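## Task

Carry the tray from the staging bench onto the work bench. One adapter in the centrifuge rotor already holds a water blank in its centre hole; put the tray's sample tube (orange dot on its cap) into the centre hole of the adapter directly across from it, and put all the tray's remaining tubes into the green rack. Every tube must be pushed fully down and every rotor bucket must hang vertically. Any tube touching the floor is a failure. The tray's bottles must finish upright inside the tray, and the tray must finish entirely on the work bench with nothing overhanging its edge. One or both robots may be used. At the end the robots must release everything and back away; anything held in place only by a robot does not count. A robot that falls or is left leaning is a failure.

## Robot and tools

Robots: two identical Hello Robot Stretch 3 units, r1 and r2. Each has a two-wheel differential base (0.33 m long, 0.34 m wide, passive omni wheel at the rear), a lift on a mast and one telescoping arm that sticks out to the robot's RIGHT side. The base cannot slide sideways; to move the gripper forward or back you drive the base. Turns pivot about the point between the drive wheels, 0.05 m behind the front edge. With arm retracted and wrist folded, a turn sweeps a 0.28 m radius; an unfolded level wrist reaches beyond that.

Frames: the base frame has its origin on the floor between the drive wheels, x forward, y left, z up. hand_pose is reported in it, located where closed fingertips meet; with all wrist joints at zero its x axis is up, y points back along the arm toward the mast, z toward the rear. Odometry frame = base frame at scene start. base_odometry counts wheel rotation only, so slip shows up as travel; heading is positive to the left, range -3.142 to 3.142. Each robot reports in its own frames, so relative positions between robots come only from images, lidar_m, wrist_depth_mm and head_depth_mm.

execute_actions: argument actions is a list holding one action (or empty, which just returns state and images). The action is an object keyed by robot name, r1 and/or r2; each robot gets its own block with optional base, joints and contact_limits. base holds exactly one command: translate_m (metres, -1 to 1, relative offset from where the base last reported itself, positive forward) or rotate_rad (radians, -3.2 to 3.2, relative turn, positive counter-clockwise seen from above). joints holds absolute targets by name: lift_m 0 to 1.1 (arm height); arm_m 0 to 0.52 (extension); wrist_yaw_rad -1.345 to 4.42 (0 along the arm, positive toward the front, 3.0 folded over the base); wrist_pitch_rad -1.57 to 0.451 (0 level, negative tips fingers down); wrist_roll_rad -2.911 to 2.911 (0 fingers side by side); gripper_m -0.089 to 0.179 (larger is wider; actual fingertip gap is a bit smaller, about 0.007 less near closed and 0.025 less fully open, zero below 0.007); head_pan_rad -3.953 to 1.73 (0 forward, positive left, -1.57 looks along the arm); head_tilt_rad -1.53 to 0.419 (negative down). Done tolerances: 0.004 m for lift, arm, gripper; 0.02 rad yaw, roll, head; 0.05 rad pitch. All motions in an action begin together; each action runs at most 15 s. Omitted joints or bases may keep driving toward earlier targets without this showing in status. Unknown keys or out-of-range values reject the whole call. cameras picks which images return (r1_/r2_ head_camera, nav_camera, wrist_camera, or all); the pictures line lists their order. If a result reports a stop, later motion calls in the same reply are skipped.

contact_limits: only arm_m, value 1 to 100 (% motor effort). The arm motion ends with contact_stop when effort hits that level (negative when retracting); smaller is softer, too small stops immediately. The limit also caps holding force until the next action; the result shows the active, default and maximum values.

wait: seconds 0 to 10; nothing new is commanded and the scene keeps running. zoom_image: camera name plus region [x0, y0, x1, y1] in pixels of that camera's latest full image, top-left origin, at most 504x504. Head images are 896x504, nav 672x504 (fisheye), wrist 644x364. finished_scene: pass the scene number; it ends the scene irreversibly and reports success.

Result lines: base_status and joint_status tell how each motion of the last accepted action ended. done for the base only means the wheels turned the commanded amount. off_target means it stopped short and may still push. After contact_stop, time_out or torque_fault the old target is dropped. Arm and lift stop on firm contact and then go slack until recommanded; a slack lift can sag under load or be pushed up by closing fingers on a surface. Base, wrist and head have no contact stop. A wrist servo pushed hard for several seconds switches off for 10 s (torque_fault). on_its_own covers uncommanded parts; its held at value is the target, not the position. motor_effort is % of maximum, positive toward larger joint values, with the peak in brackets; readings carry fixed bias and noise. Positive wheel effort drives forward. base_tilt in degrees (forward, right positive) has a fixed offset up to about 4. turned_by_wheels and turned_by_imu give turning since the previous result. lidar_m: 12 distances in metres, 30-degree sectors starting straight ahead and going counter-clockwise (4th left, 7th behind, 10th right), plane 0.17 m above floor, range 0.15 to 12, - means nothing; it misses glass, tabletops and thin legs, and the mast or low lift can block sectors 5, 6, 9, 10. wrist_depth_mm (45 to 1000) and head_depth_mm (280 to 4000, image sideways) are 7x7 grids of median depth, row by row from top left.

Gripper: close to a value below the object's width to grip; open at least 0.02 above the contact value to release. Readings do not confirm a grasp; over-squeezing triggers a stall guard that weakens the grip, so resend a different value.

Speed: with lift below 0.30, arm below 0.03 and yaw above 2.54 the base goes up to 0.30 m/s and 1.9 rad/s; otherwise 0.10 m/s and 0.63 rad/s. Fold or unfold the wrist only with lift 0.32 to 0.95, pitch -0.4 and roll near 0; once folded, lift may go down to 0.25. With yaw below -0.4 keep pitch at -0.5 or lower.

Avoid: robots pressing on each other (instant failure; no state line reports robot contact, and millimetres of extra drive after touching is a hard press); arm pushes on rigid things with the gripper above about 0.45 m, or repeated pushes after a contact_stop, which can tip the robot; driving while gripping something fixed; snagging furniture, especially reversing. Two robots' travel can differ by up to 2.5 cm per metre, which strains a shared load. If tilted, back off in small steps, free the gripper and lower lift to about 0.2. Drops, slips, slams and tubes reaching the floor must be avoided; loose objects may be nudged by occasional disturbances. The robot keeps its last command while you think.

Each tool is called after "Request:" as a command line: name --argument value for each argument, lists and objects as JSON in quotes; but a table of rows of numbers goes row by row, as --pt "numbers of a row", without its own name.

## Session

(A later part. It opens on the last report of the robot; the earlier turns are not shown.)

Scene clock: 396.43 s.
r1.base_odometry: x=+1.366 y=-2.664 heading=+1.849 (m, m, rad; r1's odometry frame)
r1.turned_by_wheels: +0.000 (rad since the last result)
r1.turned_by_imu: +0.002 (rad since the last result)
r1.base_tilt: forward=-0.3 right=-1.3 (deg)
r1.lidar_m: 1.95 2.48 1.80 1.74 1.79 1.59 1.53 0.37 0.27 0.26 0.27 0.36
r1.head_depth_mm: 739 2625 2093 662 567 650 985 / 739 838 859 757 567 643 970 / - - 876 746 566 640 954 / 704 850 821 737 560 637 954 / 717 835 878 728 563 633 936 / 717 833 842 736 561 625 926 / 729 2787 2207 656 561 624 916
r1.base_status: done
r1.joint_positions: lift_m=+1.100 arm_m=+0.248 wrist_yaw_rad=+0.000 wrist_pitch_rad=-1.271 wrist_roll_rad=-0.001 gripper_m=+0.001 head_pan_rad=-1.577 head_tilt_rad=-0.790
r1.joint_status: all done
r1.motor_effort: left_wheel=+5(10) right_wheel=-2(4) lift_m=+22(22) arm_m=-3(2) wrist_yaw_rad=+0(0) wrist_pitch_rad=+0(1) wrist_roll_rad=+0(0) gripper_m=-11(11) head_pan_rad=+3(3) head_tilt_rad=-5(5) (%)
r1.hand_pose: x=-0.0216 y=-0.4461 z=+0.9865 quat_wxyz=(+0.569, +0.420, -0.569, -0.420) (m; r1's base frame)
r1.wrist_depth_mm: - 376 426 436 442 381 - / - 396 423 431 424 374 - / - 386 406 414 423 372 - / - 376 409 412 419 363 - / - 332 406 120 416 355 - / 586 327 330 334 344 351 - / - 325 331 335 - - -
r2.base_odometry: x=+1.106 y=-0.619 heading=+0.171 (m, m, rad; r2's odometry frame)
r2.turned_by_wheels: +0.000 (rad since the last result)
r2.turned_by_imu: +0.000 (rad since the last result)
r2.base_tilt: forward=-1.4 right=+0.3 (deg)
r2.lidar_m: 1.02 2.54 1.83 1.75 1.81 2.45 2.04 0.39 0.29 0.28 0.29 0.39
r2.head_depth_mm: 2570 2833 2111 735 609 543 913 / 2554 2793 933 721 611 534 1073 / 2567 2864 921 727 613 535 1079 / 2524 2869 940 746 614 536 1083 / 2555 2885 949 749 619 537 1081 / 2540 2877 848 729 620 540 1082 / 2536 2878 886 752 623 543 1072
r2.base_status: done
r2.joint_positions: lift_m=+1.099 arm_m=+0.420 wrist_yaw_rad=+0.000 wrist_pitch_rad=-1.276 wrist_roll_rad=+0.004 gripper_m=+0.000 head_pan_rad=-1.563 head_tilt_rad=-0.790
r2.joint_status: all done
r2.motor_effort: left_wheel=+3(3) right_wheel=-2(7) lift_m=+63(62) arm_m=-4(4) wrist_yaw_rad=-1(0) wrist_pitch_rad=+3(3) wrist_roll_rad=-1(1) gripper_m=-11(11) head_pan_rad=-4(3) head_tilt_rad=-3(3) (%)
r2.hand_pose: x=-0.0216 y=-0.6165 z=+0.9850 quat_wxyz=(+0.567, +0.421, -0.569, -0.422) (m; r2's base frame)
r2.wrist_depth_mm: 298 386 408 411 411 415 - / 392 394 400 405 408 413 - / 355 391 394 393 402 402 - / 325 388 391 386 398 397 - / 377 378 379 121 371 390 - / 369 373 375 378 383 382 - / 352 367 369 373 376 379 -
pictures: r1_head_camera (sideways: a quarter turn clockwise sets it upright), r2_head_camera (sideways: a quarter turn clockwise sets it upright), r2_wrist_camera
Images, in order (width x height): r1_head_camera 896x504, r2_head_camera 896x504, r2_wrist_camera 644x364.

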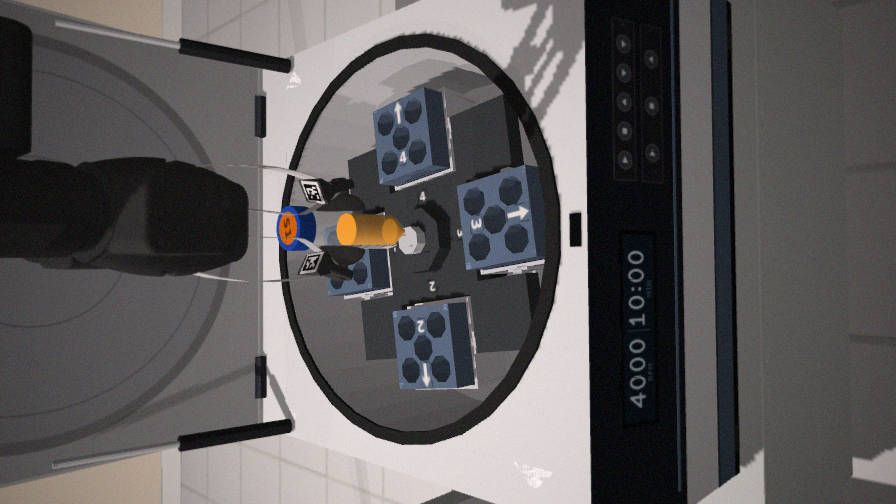

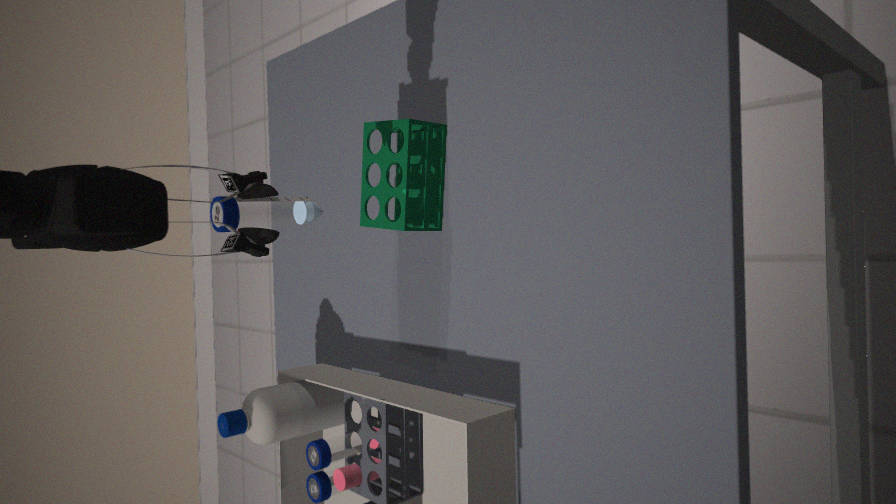

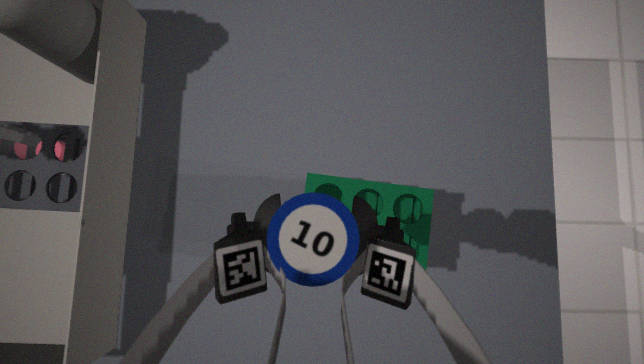

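Request:
execute_actions --actions '[{"r1":{"joints":{"lift_m":1.035}},"r2":{"base":{"translate_m":-0.006},"joints":{"arm_m":0.435,"lift_m":1.06}}}]' --cameras '["r2_wrist_camera","r2_head_camera","r1_head_camera","r1_wrist_camera"]'

Scene clock: 404.43 s.
r1.base_odometry: x=+1.366 y=-2.664 heading=+1.849 (m, m, rad; r1's odometry frame)
r1.turned_by_wheels: +0.000 (rad since the last result)
r1.turned_by_imu: +0.001 (rad since the last result)
r1.base_tilt: forward=-0.1 right=-1.4 (deg)
r1.lidar_m: 1.94 2.48 1.81 1.73 1.80 1.59 1.53 0.37 0.27 0.26 0.26 0.36
r1.head_depth_mm: 740 2683 2077 665 567 651 982 / - 868 850 760 566 647 966 / - - 885 731 564 643 955 / 718 - 830 698 561 635 943 / 717 831 880 729 564 634 937 / 718 829 842 735 561 628 928 / 731 2796 2222 658 560 622 917
r1.base_status: not commanded
r1.joint_positions: lift_m=+1.035 arm_m=+0.248 wrist_yaw_rad=+0.000 wrist_pitch_rad=-1.271 wrist_roll_rad=-0.001 gripper_m=+0.001 head_pan_rad=-1.577 head_tilt_rad=-0.790
r1.joint_status: all done
r1.motor_effort: left_wheel=+5(5) right_wheel=-2(2) lift_m=+14(18) arm_m=-3(3) wrist_yaw_rad=+0(0) wrist_pitch_rad=+1(0) wrist_roll_rad=+0(0) gripper_m=-11(10) head_pan_rad=+4(2) head_tilt_rad=-6(4) (%)
r1.hand_pose: x=-0.0216 y=-0.4461 z=+0.9221 quat_wxyz=(+0.569, +0.420, -0.569, -0.420) (m; r1's base frame)
r1.wrist_depth_mm: 285 357 356 361 369 335 - / 282 335 352 338 342 340 - / 275 329 347 350 356 342 - / 271 348 343 321 352 316 - / 267 306 340 120 395 288 292 / 264 267 305 317 278 281 289 / 260 264 267 269 274 278 285
r2.base_odometry: x=+1.100 y=-0.620 heading=+0.171 (m, m, rad; r2's odometry frame)
r2.turned_by_wheels: +0.000 (rad since the last result)
r2.turned_by_imu: +0.000 (rad since the last result)
r2.base_tilt: forward=-1.5 right=+0.3 (deg)
r2.lidar_m: 1.02 2.53 1.83 1.76 1.81 2.46 2.03 2.21 0.29 0.28 0.29 0.39
r2.head_depth_mm: 2579 2812 2113 736 608 543 900 / 2643 2827 934 738 612 534 1077 / - 2819 903 725 613 535 1081 / 2569 2849 912 746 616 537 1083 / 2573 2867 948 749 617 538 1083 / 2565 2876 848 727 620 539 1087 / 2576 2844 885 753 622 541 1074
r2.base_status: done
r2.joint_positions: lift_m=+1.061 arm_m=+0.435 wrist_yaw_rad=+0.000 wrist_pitch_rad=-1.276 wrist_roll_rad=+0.004 gripper_m=+0.000 head_pan_rad=-1.563 head_tilt_rad=-0.790
r2.joint_status: all done
r2.motor_effort: left_wheel=+4(4) right_wheel=-2(6) lift_m=+18(54) arm_m=+2(2) wrist_yaw_rad=+0(0) wrist_pitch_rad=+3(3) wrist_roll_rad=-2(1) gripper_m=-11(11) head_pan_rad=-3(3) head_tilt_rad=-3(3) (%)
r2.hand_pose: x=-0.0216 y=-0.6310 z=+0.9472 quat_wxyz=(+0.567, +0.421, -0.569, -0.422) (m; r2's base frame)
r2.wrist_depth_mm: 292 364 370 371 376 373 - / 313 362 362 366 368 366 - / 305 353 358 360 359 360 - / 301 346 349 354 355 355 - / 305 342 344 121 344 350 - / 298 340 342 340 344 347 - / 300 331 335 337 337 338 -
pictures: r1_head_camera (sideways: a quarter turn clockwise sets it upright), r1_wrist_camera, r2_head_camera (sideways: a quarter turn clockwise sets it upright), r2_wrist_camera
Images, in order (width x height): r1_head_camera 896x504, r1_wrist_camera 644x364, r2_head_camera 896x504, r2_wrist_camera 644x364.

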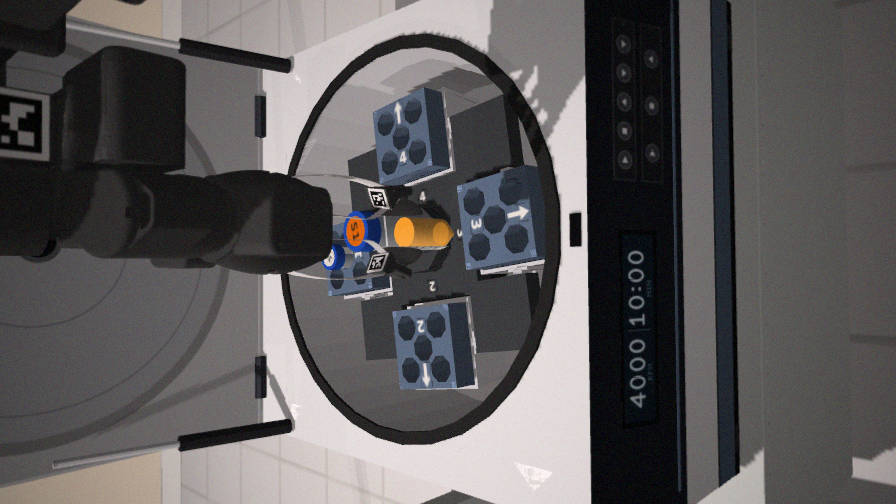

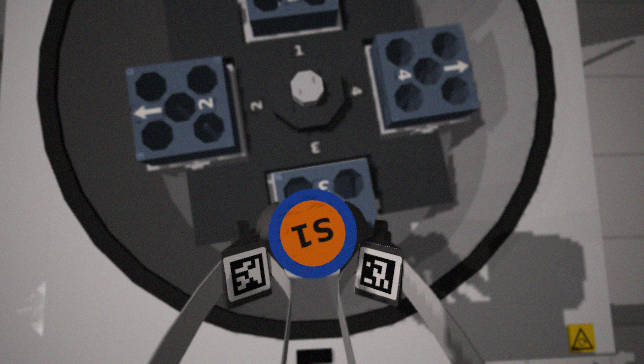

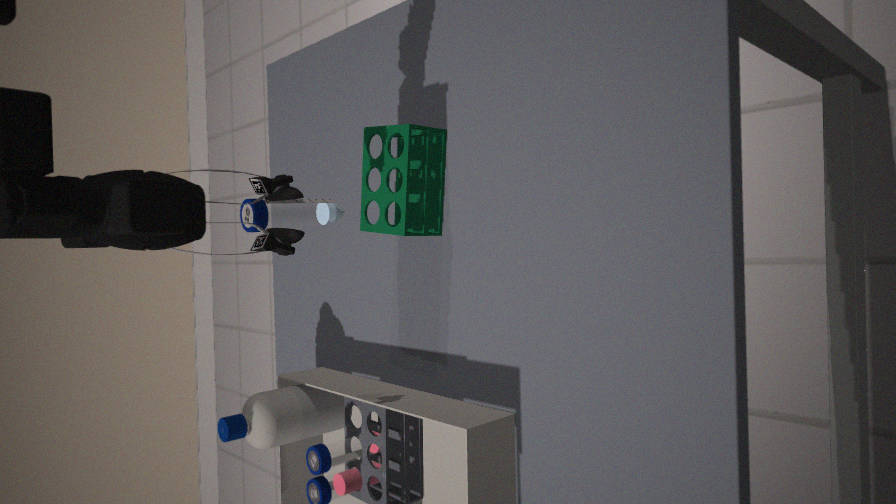

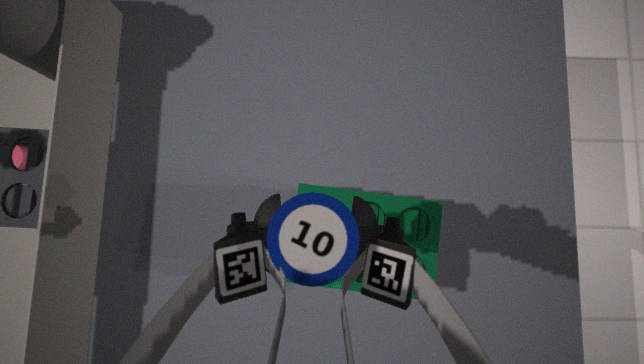

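Request:
zoom_image --camera "r1_head_camera" --region '[330,150,570,300]'

Request:
zoom_image --camera "r2_head_camera" --region '[230,110,470,260]'

Region (330, 150, 570, 300) of r1_head_camera's 896x504 image, scaled by 2.100, with more detail than that image has; it fills the top 315 rows of this view, and the rest is white.

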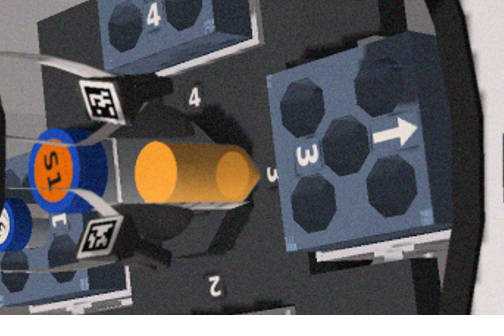

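Region (230, 110, 470, 260) of r2_head_camera's 896x504 image, scaled by 2.100, with more detail than that image has; it fills the top 315 rows of this view, and the rest is white.

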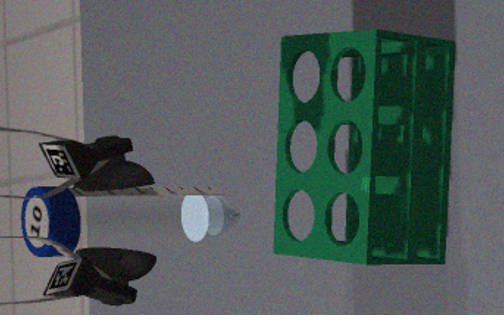

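Request:
execute_actions --actions '[{"r1":{"base":{"translate_m":-0.018},"joints":{"lift_m":0.995}},"r2":{"joints":{"lift_m":1.03}}}]' --cameras '["r2_head_camera","r1_head_camera","r2_wrist_camera"]'

Request:
zoom_image --camera "r1_head_camera" --region '[360,130,600,280]'

Request:
zoom_image --camera "r2_head_camera" --region '[230,110,470,260]'

Scene clock: 422.57 s.
r1.base_odometry: x=+1.371 y=-2.681 heading=+1.849 (m, m, rad; r1's odometry frame)
r1.turned_by_wheels: +0.000 (rad since the last result)
r1.turned_by_imu: +0.001 (rad since the last result)
r1.base_tilt: forward=-0.2 right=-1.4 (deg)
r1.lidar_m: 1.96 2.49 1.80 1.73 1.79 1.58 1.52 0.37 0.27 0.26 0.27 0.36
r1.head_depth_mm: - 2714 2149 664 567 649 978 / - - 843 766 568 644 969 / - - 884 730 565 643 959 / 700 816 830 667 560 637 949 / 716 832 880 726 564 630 936 / 720 834 846 758 561 627 923 / 713 2541 2121 657 559 623 914
r1.base_status: done
r1.joint_positions: lift_m=+0.995 arm_m=+0.248 wrist_yaw_rad=+0.000 wrist_pitch_rad=-1.271 wrist_roll_rad=-0.001 gripper_m=+0.001 head_pan_rad=-1.577 head_tilt_rad=-0.790
r1.joint_status: all done
r1.motor_effort: left_wheel=+5(5) right_wheel=-2(7) lift_m=+14(16) arm_m=-3(3) wrist_yaw_rad=+0(1) wrist_pitch_rad=+1(0) wrist_roll_rad=+0(0) gripper_m=-10(11) head_pan_rad=+3(3) head_tilt_rad=-4(5) (%)
r1.hand_pose: x=-0.0216 y=-0.4461 z=+0.8821 quat_wxyz=(+0.569, +0.420, -0.569, -0.420) (m; r1's base frame)
r1.wrist_depth_mm: 297 314 315 322 301 301 269 / 288 280 310 297 298 302 263 / 295 277 308 311 316 311 259 / 274 333 301 280 311 284 254 / 238 301 298 120 375 248 250 / 224 254 312 311 251 242 247 / 222 223 227 234 233 239 242
r2.base_odometry: x=+1.100 y=-0.620 heading=+0.171 (m, m, rad; r2's odometry frame)
r2.turned_by_wheels: +0.000 (rad since the last result)
r2.turned_by_imu: +0.000 (rad since the last result)
r2.base_tilt: forward=-1.4 right=+0.3 (deg)
r2.lidar_m: 1.02 2.54 1.83 1.75 1.82 2.45 2.03 2.22 0.29 0.28 0.29 0.39
r2.head_depth_mm: 2623 2840 2100 737 610 542 898 / 2625 2811 933 736 611 533 1075 / - 2807 907 726 613 535 1080 / 2562 2852 912 745 616 537 1085 / 2563 2848 953 749 618 538 1084 / 2544 2837 851 728 620 540 1088 / 2526 2873 885 752 624 542 1074
r2.base_status: not commanded
r2.joint_positions: lift_m=+1.031 arm_m=+0.435 wrist_yaw_rad=+0.000 wrist_pitch_rad=-1.276 wrist_roll_rad=+0.004 gripper_m=+0.000 head_pan_rad=-1.563 head_tilt_rad=-0.790
r2.joint_status: all done
r2.motor_effort: left_wheel=+4(4) right_wheel=-2(2) lift_m=+18(14) arm_m=+2(2) wrist_yaw_rad=-1(1) wrist_pitch_rad=+3(3) wrist_roll_rad=-1(1) gripper_m=-11(11) head_pan_rad=-4(3) head_tilt_rad=-3(3) (%)
r2.hand_pose: x=-0.0216 y=-0.6310 z=+0.9172 quat_wxyz=(+0.567, +0.421, -0.569, -0.422) (m; r2's base frame)
r2.wrist_depth_mm: 277 335 337 339 342 344 - / 280 328 330 332 334 337 - / 283 324 326 326 329 330 - / 287 320 320 322 324 327 - / 286 312 315 121 261 321 325 / 288 305 309 253 299 315 321 / 292 303 306 307 308 312 315
pictures: r1_head_camera (sideways: a quarter turn clockwise sets it upright), r2_head_camera (sideways: a quarter turn clockwise sets it upright), r2_wrist_camera
Images, in order (width x height): r1_head_camera 896x504, r2_head_camera 896x504, r2_wrist_camera 644x364.

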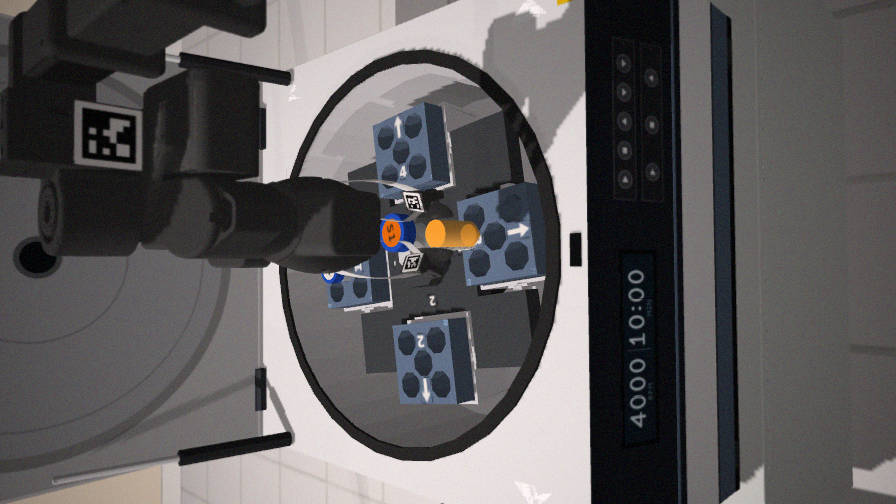

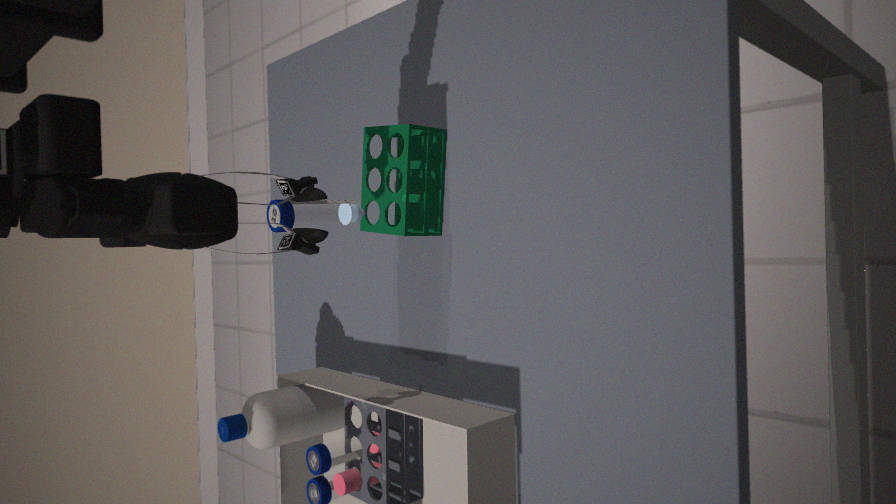

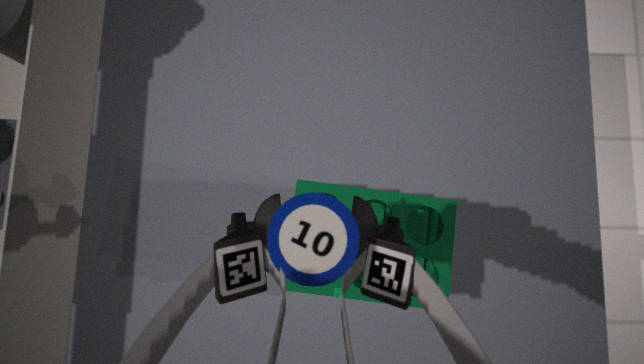

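Region (360, 130, 600, 280) of r1_head_camera's 896x504 image, scaled by 2.100, with more detail than that image has; it fills the top 315 rows of this view, and the rest is white.

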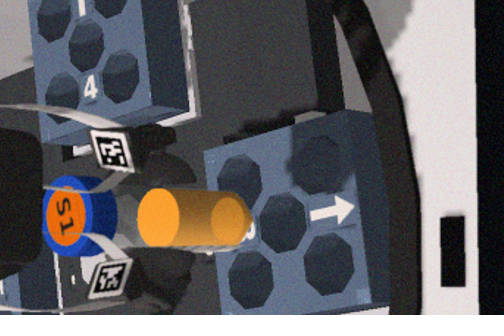

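Region (230, 110, 470, 260) of r2_head_camera's 896x504 image, scaled by 2.100, with more detail than that image has; it fills the top 315 rows of this view, and the rest is white.

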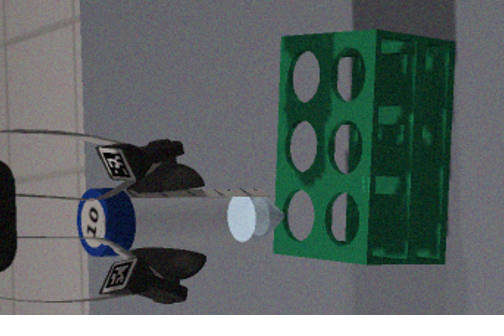

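Request:
execute_actions --actions '[{"r1":{"joints":{"lift_m":0.965}},"r2":{"joints":{"lift_m":1.005}}}]' --cameras '["r2_head_camera","r1_head_camera"]'

Request:
zoom_image --camera "r1_head_camera" --region '[360,130,600,280]'

Request:
zoom_image --camera "r2_head_camera" --region '[230,110,470,260]'

Scene clock: 438.17 s.
r1.base_odometry: x=+1.371 y=-2.681 heading=+1.849 (m, m, rad; r1's odometry frame)
r1.turned_by_wheels: +0.000 (rad since the last result)
r1.turned_by_imu: +0.001 (rad since the last result)
r1.base_tilt: forward=-0.2 right=-1.4 (deg)
r1.lidar_m: 1.96 2.47 1.80 1.73 1.80 1.58 1.52 0.37 0.27 0.26 0.26 0.36
r1.head_depth_mm: 722 - 857 664 566 651 982 / 694 - 822 764 567 644 971 / 707 - 877 728 566 641 958 / 719 836 - 679 561 636 947 / 719 834 877 726 563 633 937 / 717 832 844 758 562 626 928 / 715 2568 2128 655 561 623 915
r1.base_status: not commanded
r1.joint_positions: lift_m=+0.965 arm_m=+0.248 wrist_yaw_rad=+0.000 wrist_pitch_rad=-1.271 wrist_roll_rad=-0.001 gripper_m=+0.001 head_pan_rad=-1.577 head_tilt_rad=-0.790
r1.joint_status: all done
r1.motor_effort: left_wheel=+5(5) right_wheel=-2(2) lift_m=+14(14) arm_m=-3(3) wrist_yaw_rad=+0(0) wrist_pitch_rad=+0(0) wrist_roll_rad=+0(0) gripper_m=-11(11) head_pan_rad=+2(2) head_tilt_rad=-5(5) (%)
r1.hand_pose: x=-0.0216 y=-0.4461 z=+0.8521 quat_wxyz=(+0.569, +0.420, -0.569, -0.420) (m; r1's base frame)
r1.wrist_depth_mm: 275 264 286 289 273 279 234 / 257 251 276 266 271 284 232 / 266 262 277 279 285 314 226 / 273 270 270 249 279 281 222 / 239 283 268 120 356 238 219 / 197 255 313 310 251 211 215 / 193 195 223 234 204 209 212
r2.base_odometry: x=+1.100 y=-0.620 heading=+0.171 (m, m, rad; r2's odometry frame)
r2.turned_by_wheels: +0.000 (rad since the last result)
r2.turned_by_imu: +0.000 (rad since the last result)
r2.base_tilt: forward=-1.5 right=+0.3 (deg)
r2.lidar_m: 1.02 2.54 1.83 1.76 1.82 2.45 2.03 2.21 0.29 0.28 0.29 0.39
r2.head_depth_mm: - 2891 2102 734 611 543 895 / 2614 2831 934 736 612 544 1075 / - 2791 919 726 613 535 1076 / 2563 2846 924 745 616 537 1083 / 2538 2866 949 748 618 538 1084 / 2556 2854 849 728 621 541 1083 / 2550 2841 888 752 624 541 1072
r2.base_status: not commanded
r2.joint_positions: lift_m=+1.006 arm_m=+0.435 wrist_yaw_rad=+0.000 wrist_pitch_rad=-1.263 wrist_roll_rad=+0.004 gripper_m=+0.000 head_pan_rad=-1.563 head_tilt_rad=-0.790
r2.joint_status: all done
r2.motor_effort: left_wheel=+3(4) right_wheel=-1(3) lift_m=+13(14) arm_m=+2(2) wrist_yaw_rad=+0(0) wrist_pitch_rad=-3(5) wrist_roll_rad=-1(1) gripper_m=-11(11) head_pan_rad=-3(3) head_tilt_rad=-3(3) (%)
r2.hand_pose: x=-0.0216 y=-0.6343 z=+0.8930 quat_wxyz=(+0.570, +0.417, -0.571, -0.419) (m; r2's base frame)
r2.wrist_depth_mm: 279 312 314 317 319 320 323 / 278 305 309 310 310 314 321 / 283 301 302 304 305 309 311 / 285 296 297 300 299 302 303 / 288 291 292 119 240 296 301 / 283 285 287 230 232 292 294 / 276 283 284 284 284 284 289
pictures: r1_head_camera (sideways: a quarter turn clockwise sets it upright), r2_head_camera (sideways: a quarter turn clockwise sets it upright)
Images, in order (width x height): r1_head_camera 896x504, r2_head_camera 896x504.

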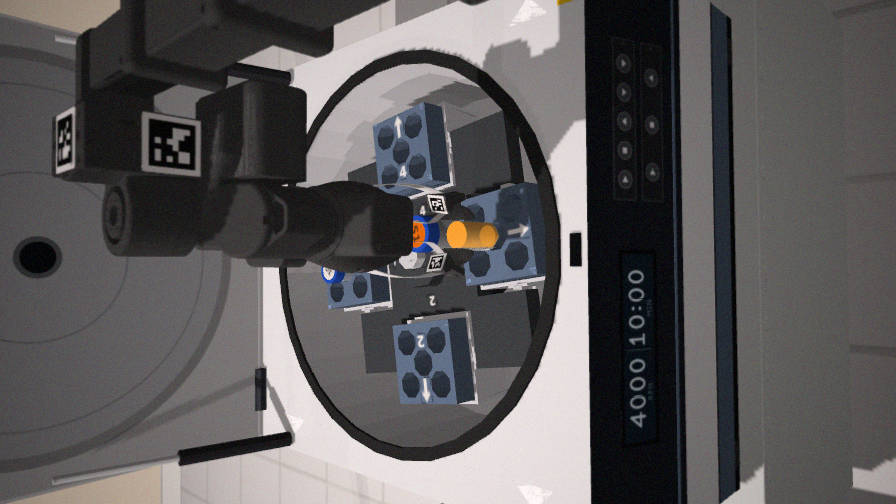

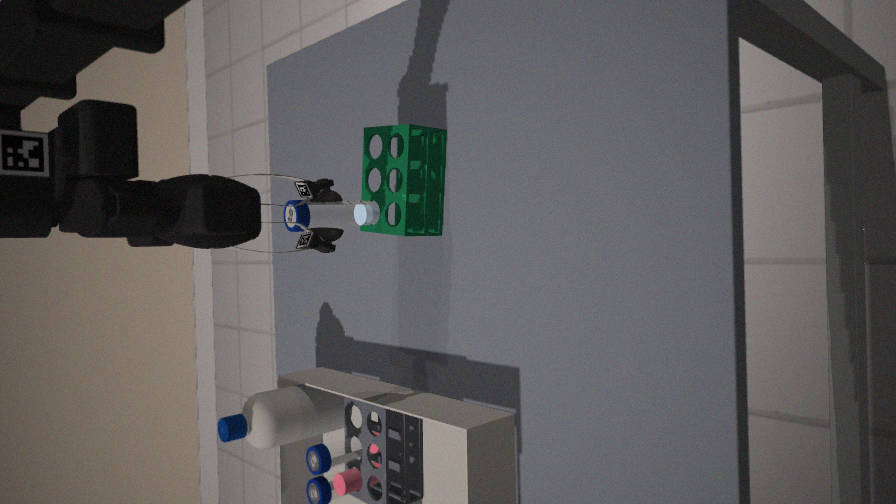

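Region (360, 130, 600, 280) of r1_head_camera's 896x504 image, scaled by 2.100, with more detail than that image has; it fills the top 315 rows of this view, and the rest is white.

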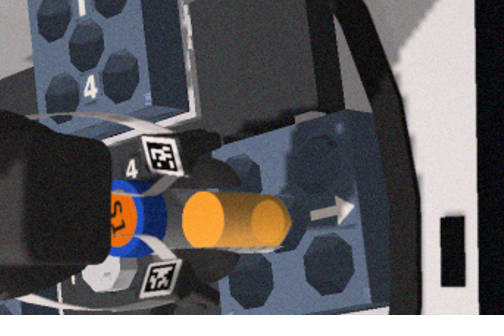

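Region (230, 110, 470, 260) of r2_head_camera's 896x504 image, scaled by 2.100, with more detail than that image has; it fills the top 315 rows of this view, and the rest is white.

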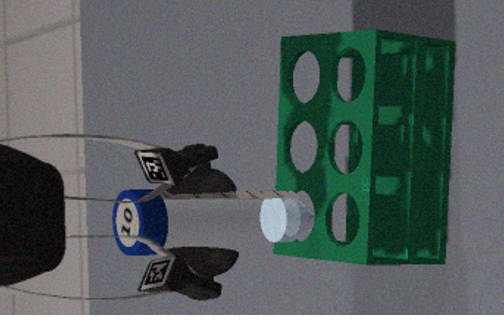

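Request:
execute_actions --actions '[{"r1":{"joints":{"lift_m":0.95}},"r2":{"joints":{"lift_m":1.02}}}]' --cameras '[]'

Request:
execute_actions --actions '[{"r2":{"joints":{"arm_m":0.444}}}]' --cameras '[]'

Request:
execute_actions --actions '[{"r2":{"joints":{"lift_m":1.0}}}]' --cameras '["r2_head_camera","r1_head_camera"]'

Request:
zoom_image --camera "r1_head_camera" --region '[360,130,600,280]'

Request:
zoom_image --camera "r2_head_camera" --region '[230,110,470,260]'

Scene clock: 454.63 s.
r1.base_odometry: x=+1.371 y=-2.681 heading=+1.849 (m, m, rad; r1's odometry frame)
r1.turned_by_wheels: +0.000 (rad since the last result)
r1.turned_by_imu: +0.001 (rad since the last result)
r1.base_tilt: forward=-0.3 right=-1.4 (deg)
r1.lidar_m: 1.97 2.48 1.80 1.73 1.79 1.58 1.51 0.37 0.27 0.26 0.27 0.36
r1.head_depth_mm: 735 - - 662 568 648 981 / 708 - 827 762 567 647 971 / 707 - 891 731 565 642 964 / 717 834 885 654 560 637 947 / 716 833 879 728 564 633 938 / 717 832 846 759 562 627 928 / 715 2598 2126 658 559 624 915
r1.base_status: not commanded
r1.joint_positions: lift_m=+0.950 arm_m=+0.248 wrist_yaw_rad=+0.000 wrist_pitch_rad=-1.271 wrist_roll_rad=-0.001 gripper_m=+0.001 head_pan_rad=-1.577 head_tilt_rad=-0.790
r1.joint_status: all done
r1.motor_effort: left_wheel=+5(5) right_wheel=-2(3) lift_m=+14(13) arm_m=-3(3) wrist_yaw_rad=+1(1) wrist_pitch_rad=+0(1) wrist_roll_rad=+0(0) gripper_m=-11(11) head_pan_rad=+2(3) head_tilt_rad=-5(6) (%)
r1.hand_pose: x=-0.0216 y=-0.4461 z=+0.8371 quat_wxyz=(+0.569, +0.420, -0.569, -0.420) (m; r1's base frame)
r1.wrist_depth_mm: 251 239 268 273 252 268 221 / 232 236 262 255 262 282 218 / 246 242 261 263 269 305 211 / 274 254 255 234 265 269 207 / 237 252 253 120 361 236 203 / 197 255 311 309 251 196 200 / 178 190 223 234 196 193 196
r2.base_odometry: x=+1.100 y=-0.620 heading=+0.171 (m, m, rad; r2's odometry frame)
r2.turned_by_wheels: +0.000 (rad since the last result)
r2.turned_by_imu: +0.000 (rad since the last result)
r2.base_tilt: forward=-1.5 right=+0.3 (deg)
r2.lidar_m: 1.02 2.54 1.83 1.76 1.82 2.45 2.03 2.21 0.29 0.28 0.29 0.39
r2.head_depth_mm: - 2810 2106 737 610 541 897 / 2619 2820 931 725 612 543 1074 / - 2824 922 725 614 534 1079 / 2551 2810 911 745 617 538 1085 / 2565 2873 945 750 617 539 1083 / 2553 2870 851 729 620 540 1088 / 2552 2835 886 753 622 543 1069
r2.base_status: not commanded
r2.joint_positions: lift_m=+1.019 arm_m=+0.435 wrist_yaw_rad=+0.000 wrist_pitch_rad=-1.269 wrist_roll_rad=+0.004 gripper_m=+0.000 head_pan_rad=-1.563 head_tilt_rad=-0.790
r2.joint_status: all done
r2.motor_effort: left_wheel=+3(3) right_wheel=-2(2) lift_m=+63(64) arm_m=+2(2) wrist_yaw_rad=+0(1) wrist_pitch_rad=-1(3) wrist_roll_rad=-1(2) gripper_m=-10(11) head_pan_rad=-3(3) head_tilt_rad=-2(4) (%)
r2.hand_pose: x=-0.0216 y=-0.6329 z=+0.9062 quat_wxyz=(+0.569, +0.418, -0.570, -0.420) (m; r2's base frame)
r2.wrist_depth_mm: 281 324 329 327 332 334 - / 281 318 321 324 324 329 332 / 282 313 319 318 320 323 324 / 287 308 309 314 315 314 320 / 287 302 304 120 251 310 312 / 289 298 298 243 245 305 308 / 290 293 295 294 298 300 302
pictures: none
No camera images: the call's "cameras" was empty. Leave "cameras" out to get every camera's image.

Scene clock: 455.43 s.
r1.base_odometry: x=+1.371 y=-2.681 heading=+1.849 (m, m, rad; r1's odometry frame)
r1.turned_by_wheels: +0.000 (rad since the last result)
r1.turned_by_imu: +0.000 (rad since the last result)
r1.base_tilt: forward=-0.2 right=-1.4 (deg)
r1.lidar_m: 1.96 2.48 1.80 1.73 1.80 1.57 1.52 0.36 0.27 0.26 0.27 0.36
r1.head_depth_mm: 738 - - 662 566 650 977 / 711 - 829 764 567 645 965 / 708 - 890 729 565 642 962 / 721 831 883 653 560 635 949 / 718 835 878 726 563 633 941 / 716 830 848 759 561 628 926 / 712 2552 2121 655 560 625 909
r1.base_status: not commanded
r1.joint_positions: lift_m=+0.950 arm_m=+0.248 wrist_yaw_rad=+0.000 wrist_pitch_rad=-1.271 wrist_roll_rad=-0.001 gripper_m=+0.001 head_pan_rad=-1.577 head_tilt_rad=-0.790
r1.joint_status: not commanded
r1.motor_effort: left_wheel=+5(5) right_wheel=-2(2) lift_m=+13(14) arm_m=-2(3) wrist_yaw_rad=+1(0) wrist_pitch_rad=+1(0) wrist_roll_rad=+0(0) gripper_m=-10(10) head_pan_rad=+3(2) head_tilt_rad=-5(5) (%)
r1.hand_pose: x=-0.0216 y=-0.4461 z=+0.8371 quat_wxyz=(+0.569, +0.420, -0.569, -0.420) (m; r1's base frame)
r1.wrist_depth_mm: 249 239 268 272 251 268 220 / 232 236 262 257 262 280 217 / 245 243 261 264 268 305 211 / 274 253 256 235 264 269 206 / 237 252 251 120 361 237 202 / 198 254 311 311 250 197 200 / 178 189 223 234 196 193 197
r2.base_odometry: x=+1.100 y=-0.620 heading=+0.171 (m, m, rad; r2's odometry frame)
r2.turned_by_wheels: +0.000 (rad since the last result)
r2.turned_by_imu: +0.000 (rad since the last result)
r2.base_tilt: forward=-1.5 right=+0.3 (deg)
r2.lidar_m: 1.02 2.54 1.83 1.76 1.81 2.45 2.03 2.21 0.29 0.28 0.29 0.39
r2.head_depth_mm: - 2822 2108 735 610 543 897 / 2610 2840 935 726 611 533 1077 / - 2804 923 725 613 535 1077 / 2555 2829 910 745 617 536 1081 / 2545 2870 947 748 618 538 1086 / 2540 2845 849 729 620 541 1090 / 2555 2866 882 752 624 542 1073
r2.base_status: not commanded
r2.joint_positions: lift_m=+1.019 arm_m=+0.444 wrist_yaw_rad=+0.000 wrist_pitch_rad=-1.269 wrist_roll_rad=+0.004 gripper_m=+0.000 head_pan_rad=-1.563 head_tilt_rad=-0.790
r2.joint_status: all done
r2.motor_effort: left_wheel=+3(3) right_wheel=-2(2) lift_m=+63(63) arm_m=+2(4) wrist_yaw_rad=+1(2) wrist_pitch_rad=+0(0) wrist_roll_rad=-1(1) gripper_m=-10(10) head_pan_rad=-3(4) head_tilt_rad=-3(4) (%)
r2.hand_pose: x=-0.0216 y=-0.6417 z=+0.9062 quat_wxyz=(+0.568, +0.419, -0.570, -0.420) (m; r2's base frame)
r2.wrist_depth_mm: 280 325 325 329 330 334 - / 282 320 321 324 326 324 332 / 284 312 313 314 317 323 323 / 285 308 310 311 313 316 321 / 289 301 307 120 249 309 314 / 290 296 297 242 245 304 309 / 290 294 294 295 294 301 302
pictures: none
No camera images: the call's "cameras" was empty. Leave "cameras" out to get every camera's image.

Scene clock: 456.37 s.
r1.base_odometry: x=+1.371 y=-2.681 heading=+1.849 (m, m, rad; r1's odometry frame)
r1.turned_by_wheels: +0.000 (rad since the last result)
r1.turned_by_imu: +0.000 (rad since the last result)
r1.base_tilt: forward=-0.2 right=-1.5 (deg)
r1.lidar_m: 1.96 2.48 1.80 1.73 1.80 1.57 1.52 0.37 0.27 0.26 0.27 0.36
r1.head_depth_mm: 737 - - 663 568 651 980 / 707 - 828 764 566 645 967 / 706 - 892 732 564 642 959 / 718 836 880 655 558 636 945 / 717 835 882 727 563 632 937 / 717 832 848 755 562 629 928 / 714 2546 2131 657 561 623 913
r1.base_status: not commanded
r1.joint_positions: lift_m=+0.950 arm_m=+0.248 wrist_yaw_rad=+0.000 wrist_pitch_rad=-1.271 wrist_roll_rad=-0.001 gripper_m=+0.001 head_pan_rad=-1.577 head_tilt_rad=-0.790
r1.joint_status: not commanded
r1.motor_effort: left_wheel=+5(5) right_wheel=-2(2) lift_m=+14(14) arm_m=-3(3) wrist_yaw_rad=+1(0) wrist_pitch_rad=+0(1) wrist_roll_rad=+0(0) gripper_m=-11(10) head_pan_rad=+2(2) head_tilt_rad=-5(6) (%)
r1.hand_pose: x=-0.0216 y=-0.4461 z=+0.8371 quat_wxyz=(+0.569, +0.420, -0.569, -0.420) (m; r1's base frame)
r1.wrist_depth_mm: 249 239 268 271 252 269 220 / 231 236 263 256 262 281 218 / 246 243 261 265 269 305 212 / 275 255 255 235 265 268 207 / 238 253 253 120 362 236 202 / 198 255 312 310 250 197 200 / 178 190 222 234 197 193 197
r2.base_odometry: x=+1.100 y=-0.620 heading=+0.171 (m, m, rad; r2's odometry frame)
r2.turned_by_wheels: +0.000 (rad since the last result)
r2.turned_by_imu: +0.000 (rad since the last result)
r2.base_tilt: forward=-1.5 right=+0.3 (deg)
r2.lidar_m: 1.02 2.53 1.83 1.75 1.81 2.45 2.03 2.21 0.29 0.28 0.29 0.39
r2.head_depth_mm: - 2814 2110 736 610 543 897 / - 2824 934 726 612 534 1073 / - 2786 938 726 613 534 1079 / 2560 2839 912 746 616 536 1083 / 2563 2853 951 749 619 539 1086 / 2557 2836 849 729 620 540 1086 / 2543 2838 884 751 623 542 1069
r2.base_status: not commanded
r2.joint_positions: lift_m=+1.001 arm_m=+0.444 wrist_yaw_rad=+0.000 wrist_pitch_rad=-1.270 wrist_roll_rad=+0.004 gripper_m=+0.000 head_pan_rad=-1.563 head_tilt_rad=-0.790
r2.joint_status: all done
r2.motor_effort: left_wheel=+3(3) right_wheel=-2(2) lift_m=+18(58) arm_m=+2(2) wrist_yaw_rad=+0(1) wrist_pitch_rad=+0(1) wrist_roll_rad=-1(1) gripper_m=-10(10) head_pan_rad=-4(3) head_tilt_rad=-4(3) (%)
r2.hand_pose: x=-0.0216 y=-0.6417 z=+0.8876 quat_wxyz=(+0.568, +0.419, -0.570, -0.420) (m; r2's base frame)
r2.wrist_depth_mm: 279 306 306 310 312 313 315 / 281 300 300 302 305 310 308 / 284 294 297 295 299 301 303 / 286 289 291 293 292 298 299 / 285 285 286 120 232 292 292 / 276 282 280 223 228 287 289 / 274 274 275 277 277 281 282
pictures: r1_head_camera (sideways: a quarter turn clockwise sets it upright), r2_head_camera (sideways: a quarter turn clockwise sets it upright)
Images, in order (width x height): r1_head_camera 896x504, r2_head_camera 896x504.

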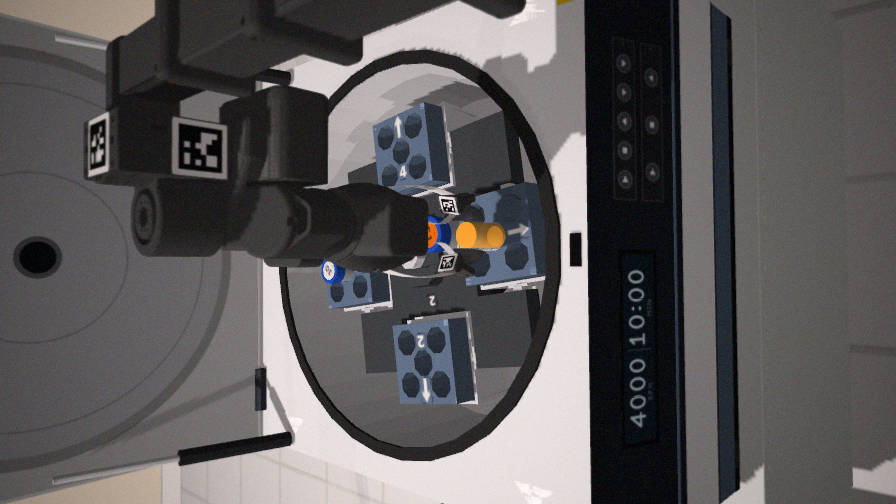

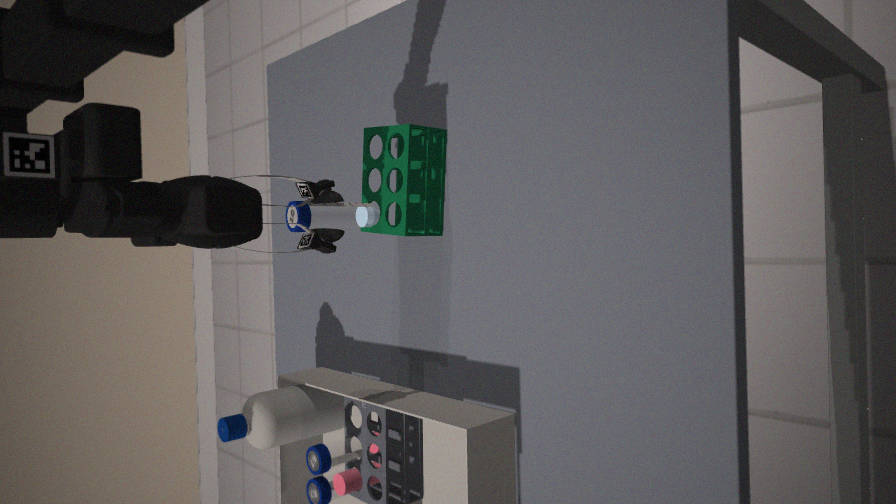

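Region (360, 130, 600, 280) of r1_head_camera's 896x504 image, scaled by 2.100, with more detail than that image has; it fills the top 315 rows of this view, and the rest is white.

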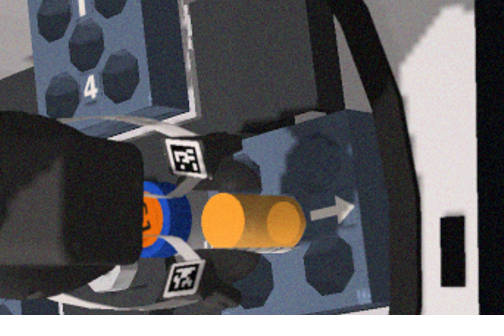

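Region (230, 110, 470, 260) of r2_head_camera's 896x504 image, scaled by 2.100, with more detail than that image has; it fills the top 315 rows of this view, and the rest is white.

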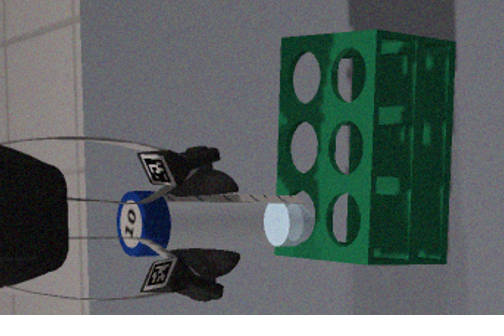

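Request:
execute_actions --actions '[{"r1":{"joints":{"lift_m":0.925}},"r2":{"joints":{"lift_m":0.975}}}]' --cameras '["r2_head_camera","r1_head_camera"]'

Scene clock: 469.60 s.
r1.base_odometry: x=+1.371 y=-2.681 heading=+1.849 (m, m, rad; r1's odometry frame)
r1.turned_by_wheels: +0.000 (rad since the last result)
r1.turned_by_imu: +0.001 (rad since the last result)
r1.base_tilt: forward=-0.2 right=-1.5 (deg)
r1.lidar_m: 1.96 2.48 1.80 1.73 1.80 1.57 1.51 0.37 0.27 0.26 0.27 0.36
r1.head_depth_mm: 740 2963 - 638 564 649 978 / 720 - 800 763 566 646 974 / 718 - - 729 565 639 961 / 719 817 876 662 561 634 946 / 718 833 881 729 564 633 935 / 717 827 847 758 562 628 927 / 714 2515 2132 656 560 624 915
r1.base_status: not commanded
r1.joint_positions: lift_m=+0.925 arm_m=+0.248 wrist_yaw_rad=+0.000 wrist_pitch_rad=-1.270 wrist_roll_rad=-0.001 gripper_m=+0.001 head_pan_rad=-1.577 head_tilt_rad=-0.790
r1.joint_status: all done
r1.motor_effort: left_wheel=+5(5) right_wheel=-2(2) lift_m=+14(14) arm_m=-3(3) wrist_yaw_rad=+0(0) wrist_pitch_rad=+0(0) wrist_roll_rad=+0(0) gripper_m=-10(11) head_pan_rad=+2(2) head_tilt_rad=-5(6) (%)
r1.hand_pose: x=-0.0216 y=-0.4461 z=+0.8121 quat_wxyz=(+0.569, +0.420, -0.569, -0.420) (m; r1's base frame)
r1.wrist_depth_mm: 214 222 224 226 228 231 221 / 210 215 238 240 244 256 217 / 216 228 236 239 244 278 206 / 274 229 231 207 238 245 189 / 240 224 227 119 350 237 176 / 197 256 311 204 251 190 174 / 165 191 225 233 197 167 171
r2.base_odometry: x=+1.100 y=-0.620 heading=+0.171 (m, m, rad; r2's odometry frame)
r2.turned_by_wheels: +0.000 (rad since the last result)
r2.turned_by_imu: +0.000 (rad since the last result)
r2.base_tilt: forward=-1.5 right=+0.3 (deg)
r2.lidar_m: 1.02 2.53 1.83 1.76 1.81 2.46 2.03 2.21 0.29 0.28 0.29 0.39
r2.head_depth_mm: 2490 - 2098 735 608 542 897 / - 2807 931 723 612 534 1073 / - 2907 937 719 614 534 1079 / 2559 2849 927 743 616 536 1080 / 2549 2848 946 749 617 537 1083 / 2565 2864 850 729 620 540 1089 / 2561 2839 886 751 624 542 1075
r2.base_status: not commanded
r2.joint_positions: lift_m=+0.976 arm_m=+0.444 wrist_yaw_rad=+0.000 wrist_pitch_rad=-1.270 wrist_roll_rad=+0.004 gripper_m=+0.000 head_pan_rad=-1.563 head_tilt_rad=-0.790
r2.joint_status: all done
r2.motor_effort: left_wheel=+3(3) right_wheel=-2(2) lift_m=+18(15) arm_m=+2(2) wrist_yaw_rad=-1(0) wrist_pitch_rad=+0(0) wrist_roll_rad=-2(2) gripper_m=-11(11) head_pan_rad=-3(3) head_tilt_rad=-3(4) (%)
r2.hand_pose: x=-0.0216 y=-0.6417 z=+0.8626 quat_wxyz=(+0.568, +0.419, -0.570, -0.420) (m; r2's base frame)
r2.wrist_depth_mm: 278 278 280 282 285 285 288 / 273 275 275 277 281 280 281 / 268 269 269 271 274 276 278 / 261 266 265 268 269 271 272 / 260 260 261 120 206 266 267 / 255 256 254 200 216 259 263 / 251 253 254 225 199 256 257
pictures: r1_head_camera (sideways: a quarter turn clockwise sets it upright), r2_head_camera (sideways: a quarter turn clockwise sets it upright)
Images, in order (width x height): r1_head_camera 896x504, r2_head_camera 896x504.

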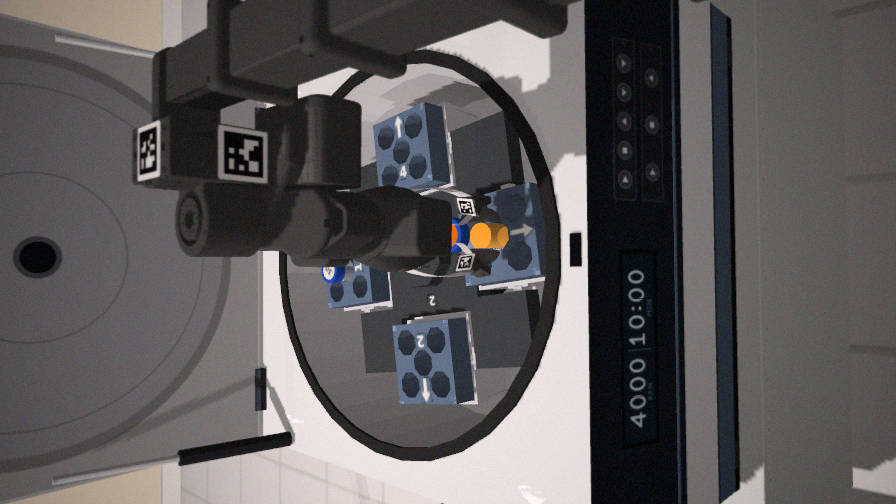

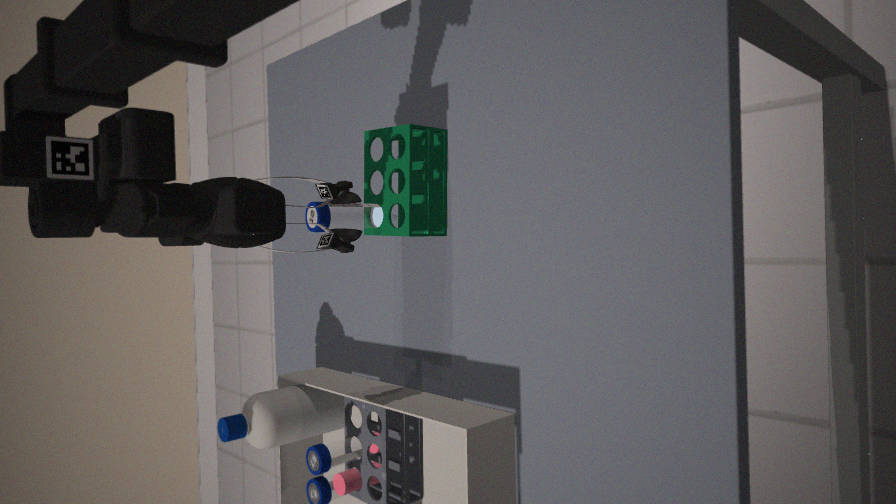

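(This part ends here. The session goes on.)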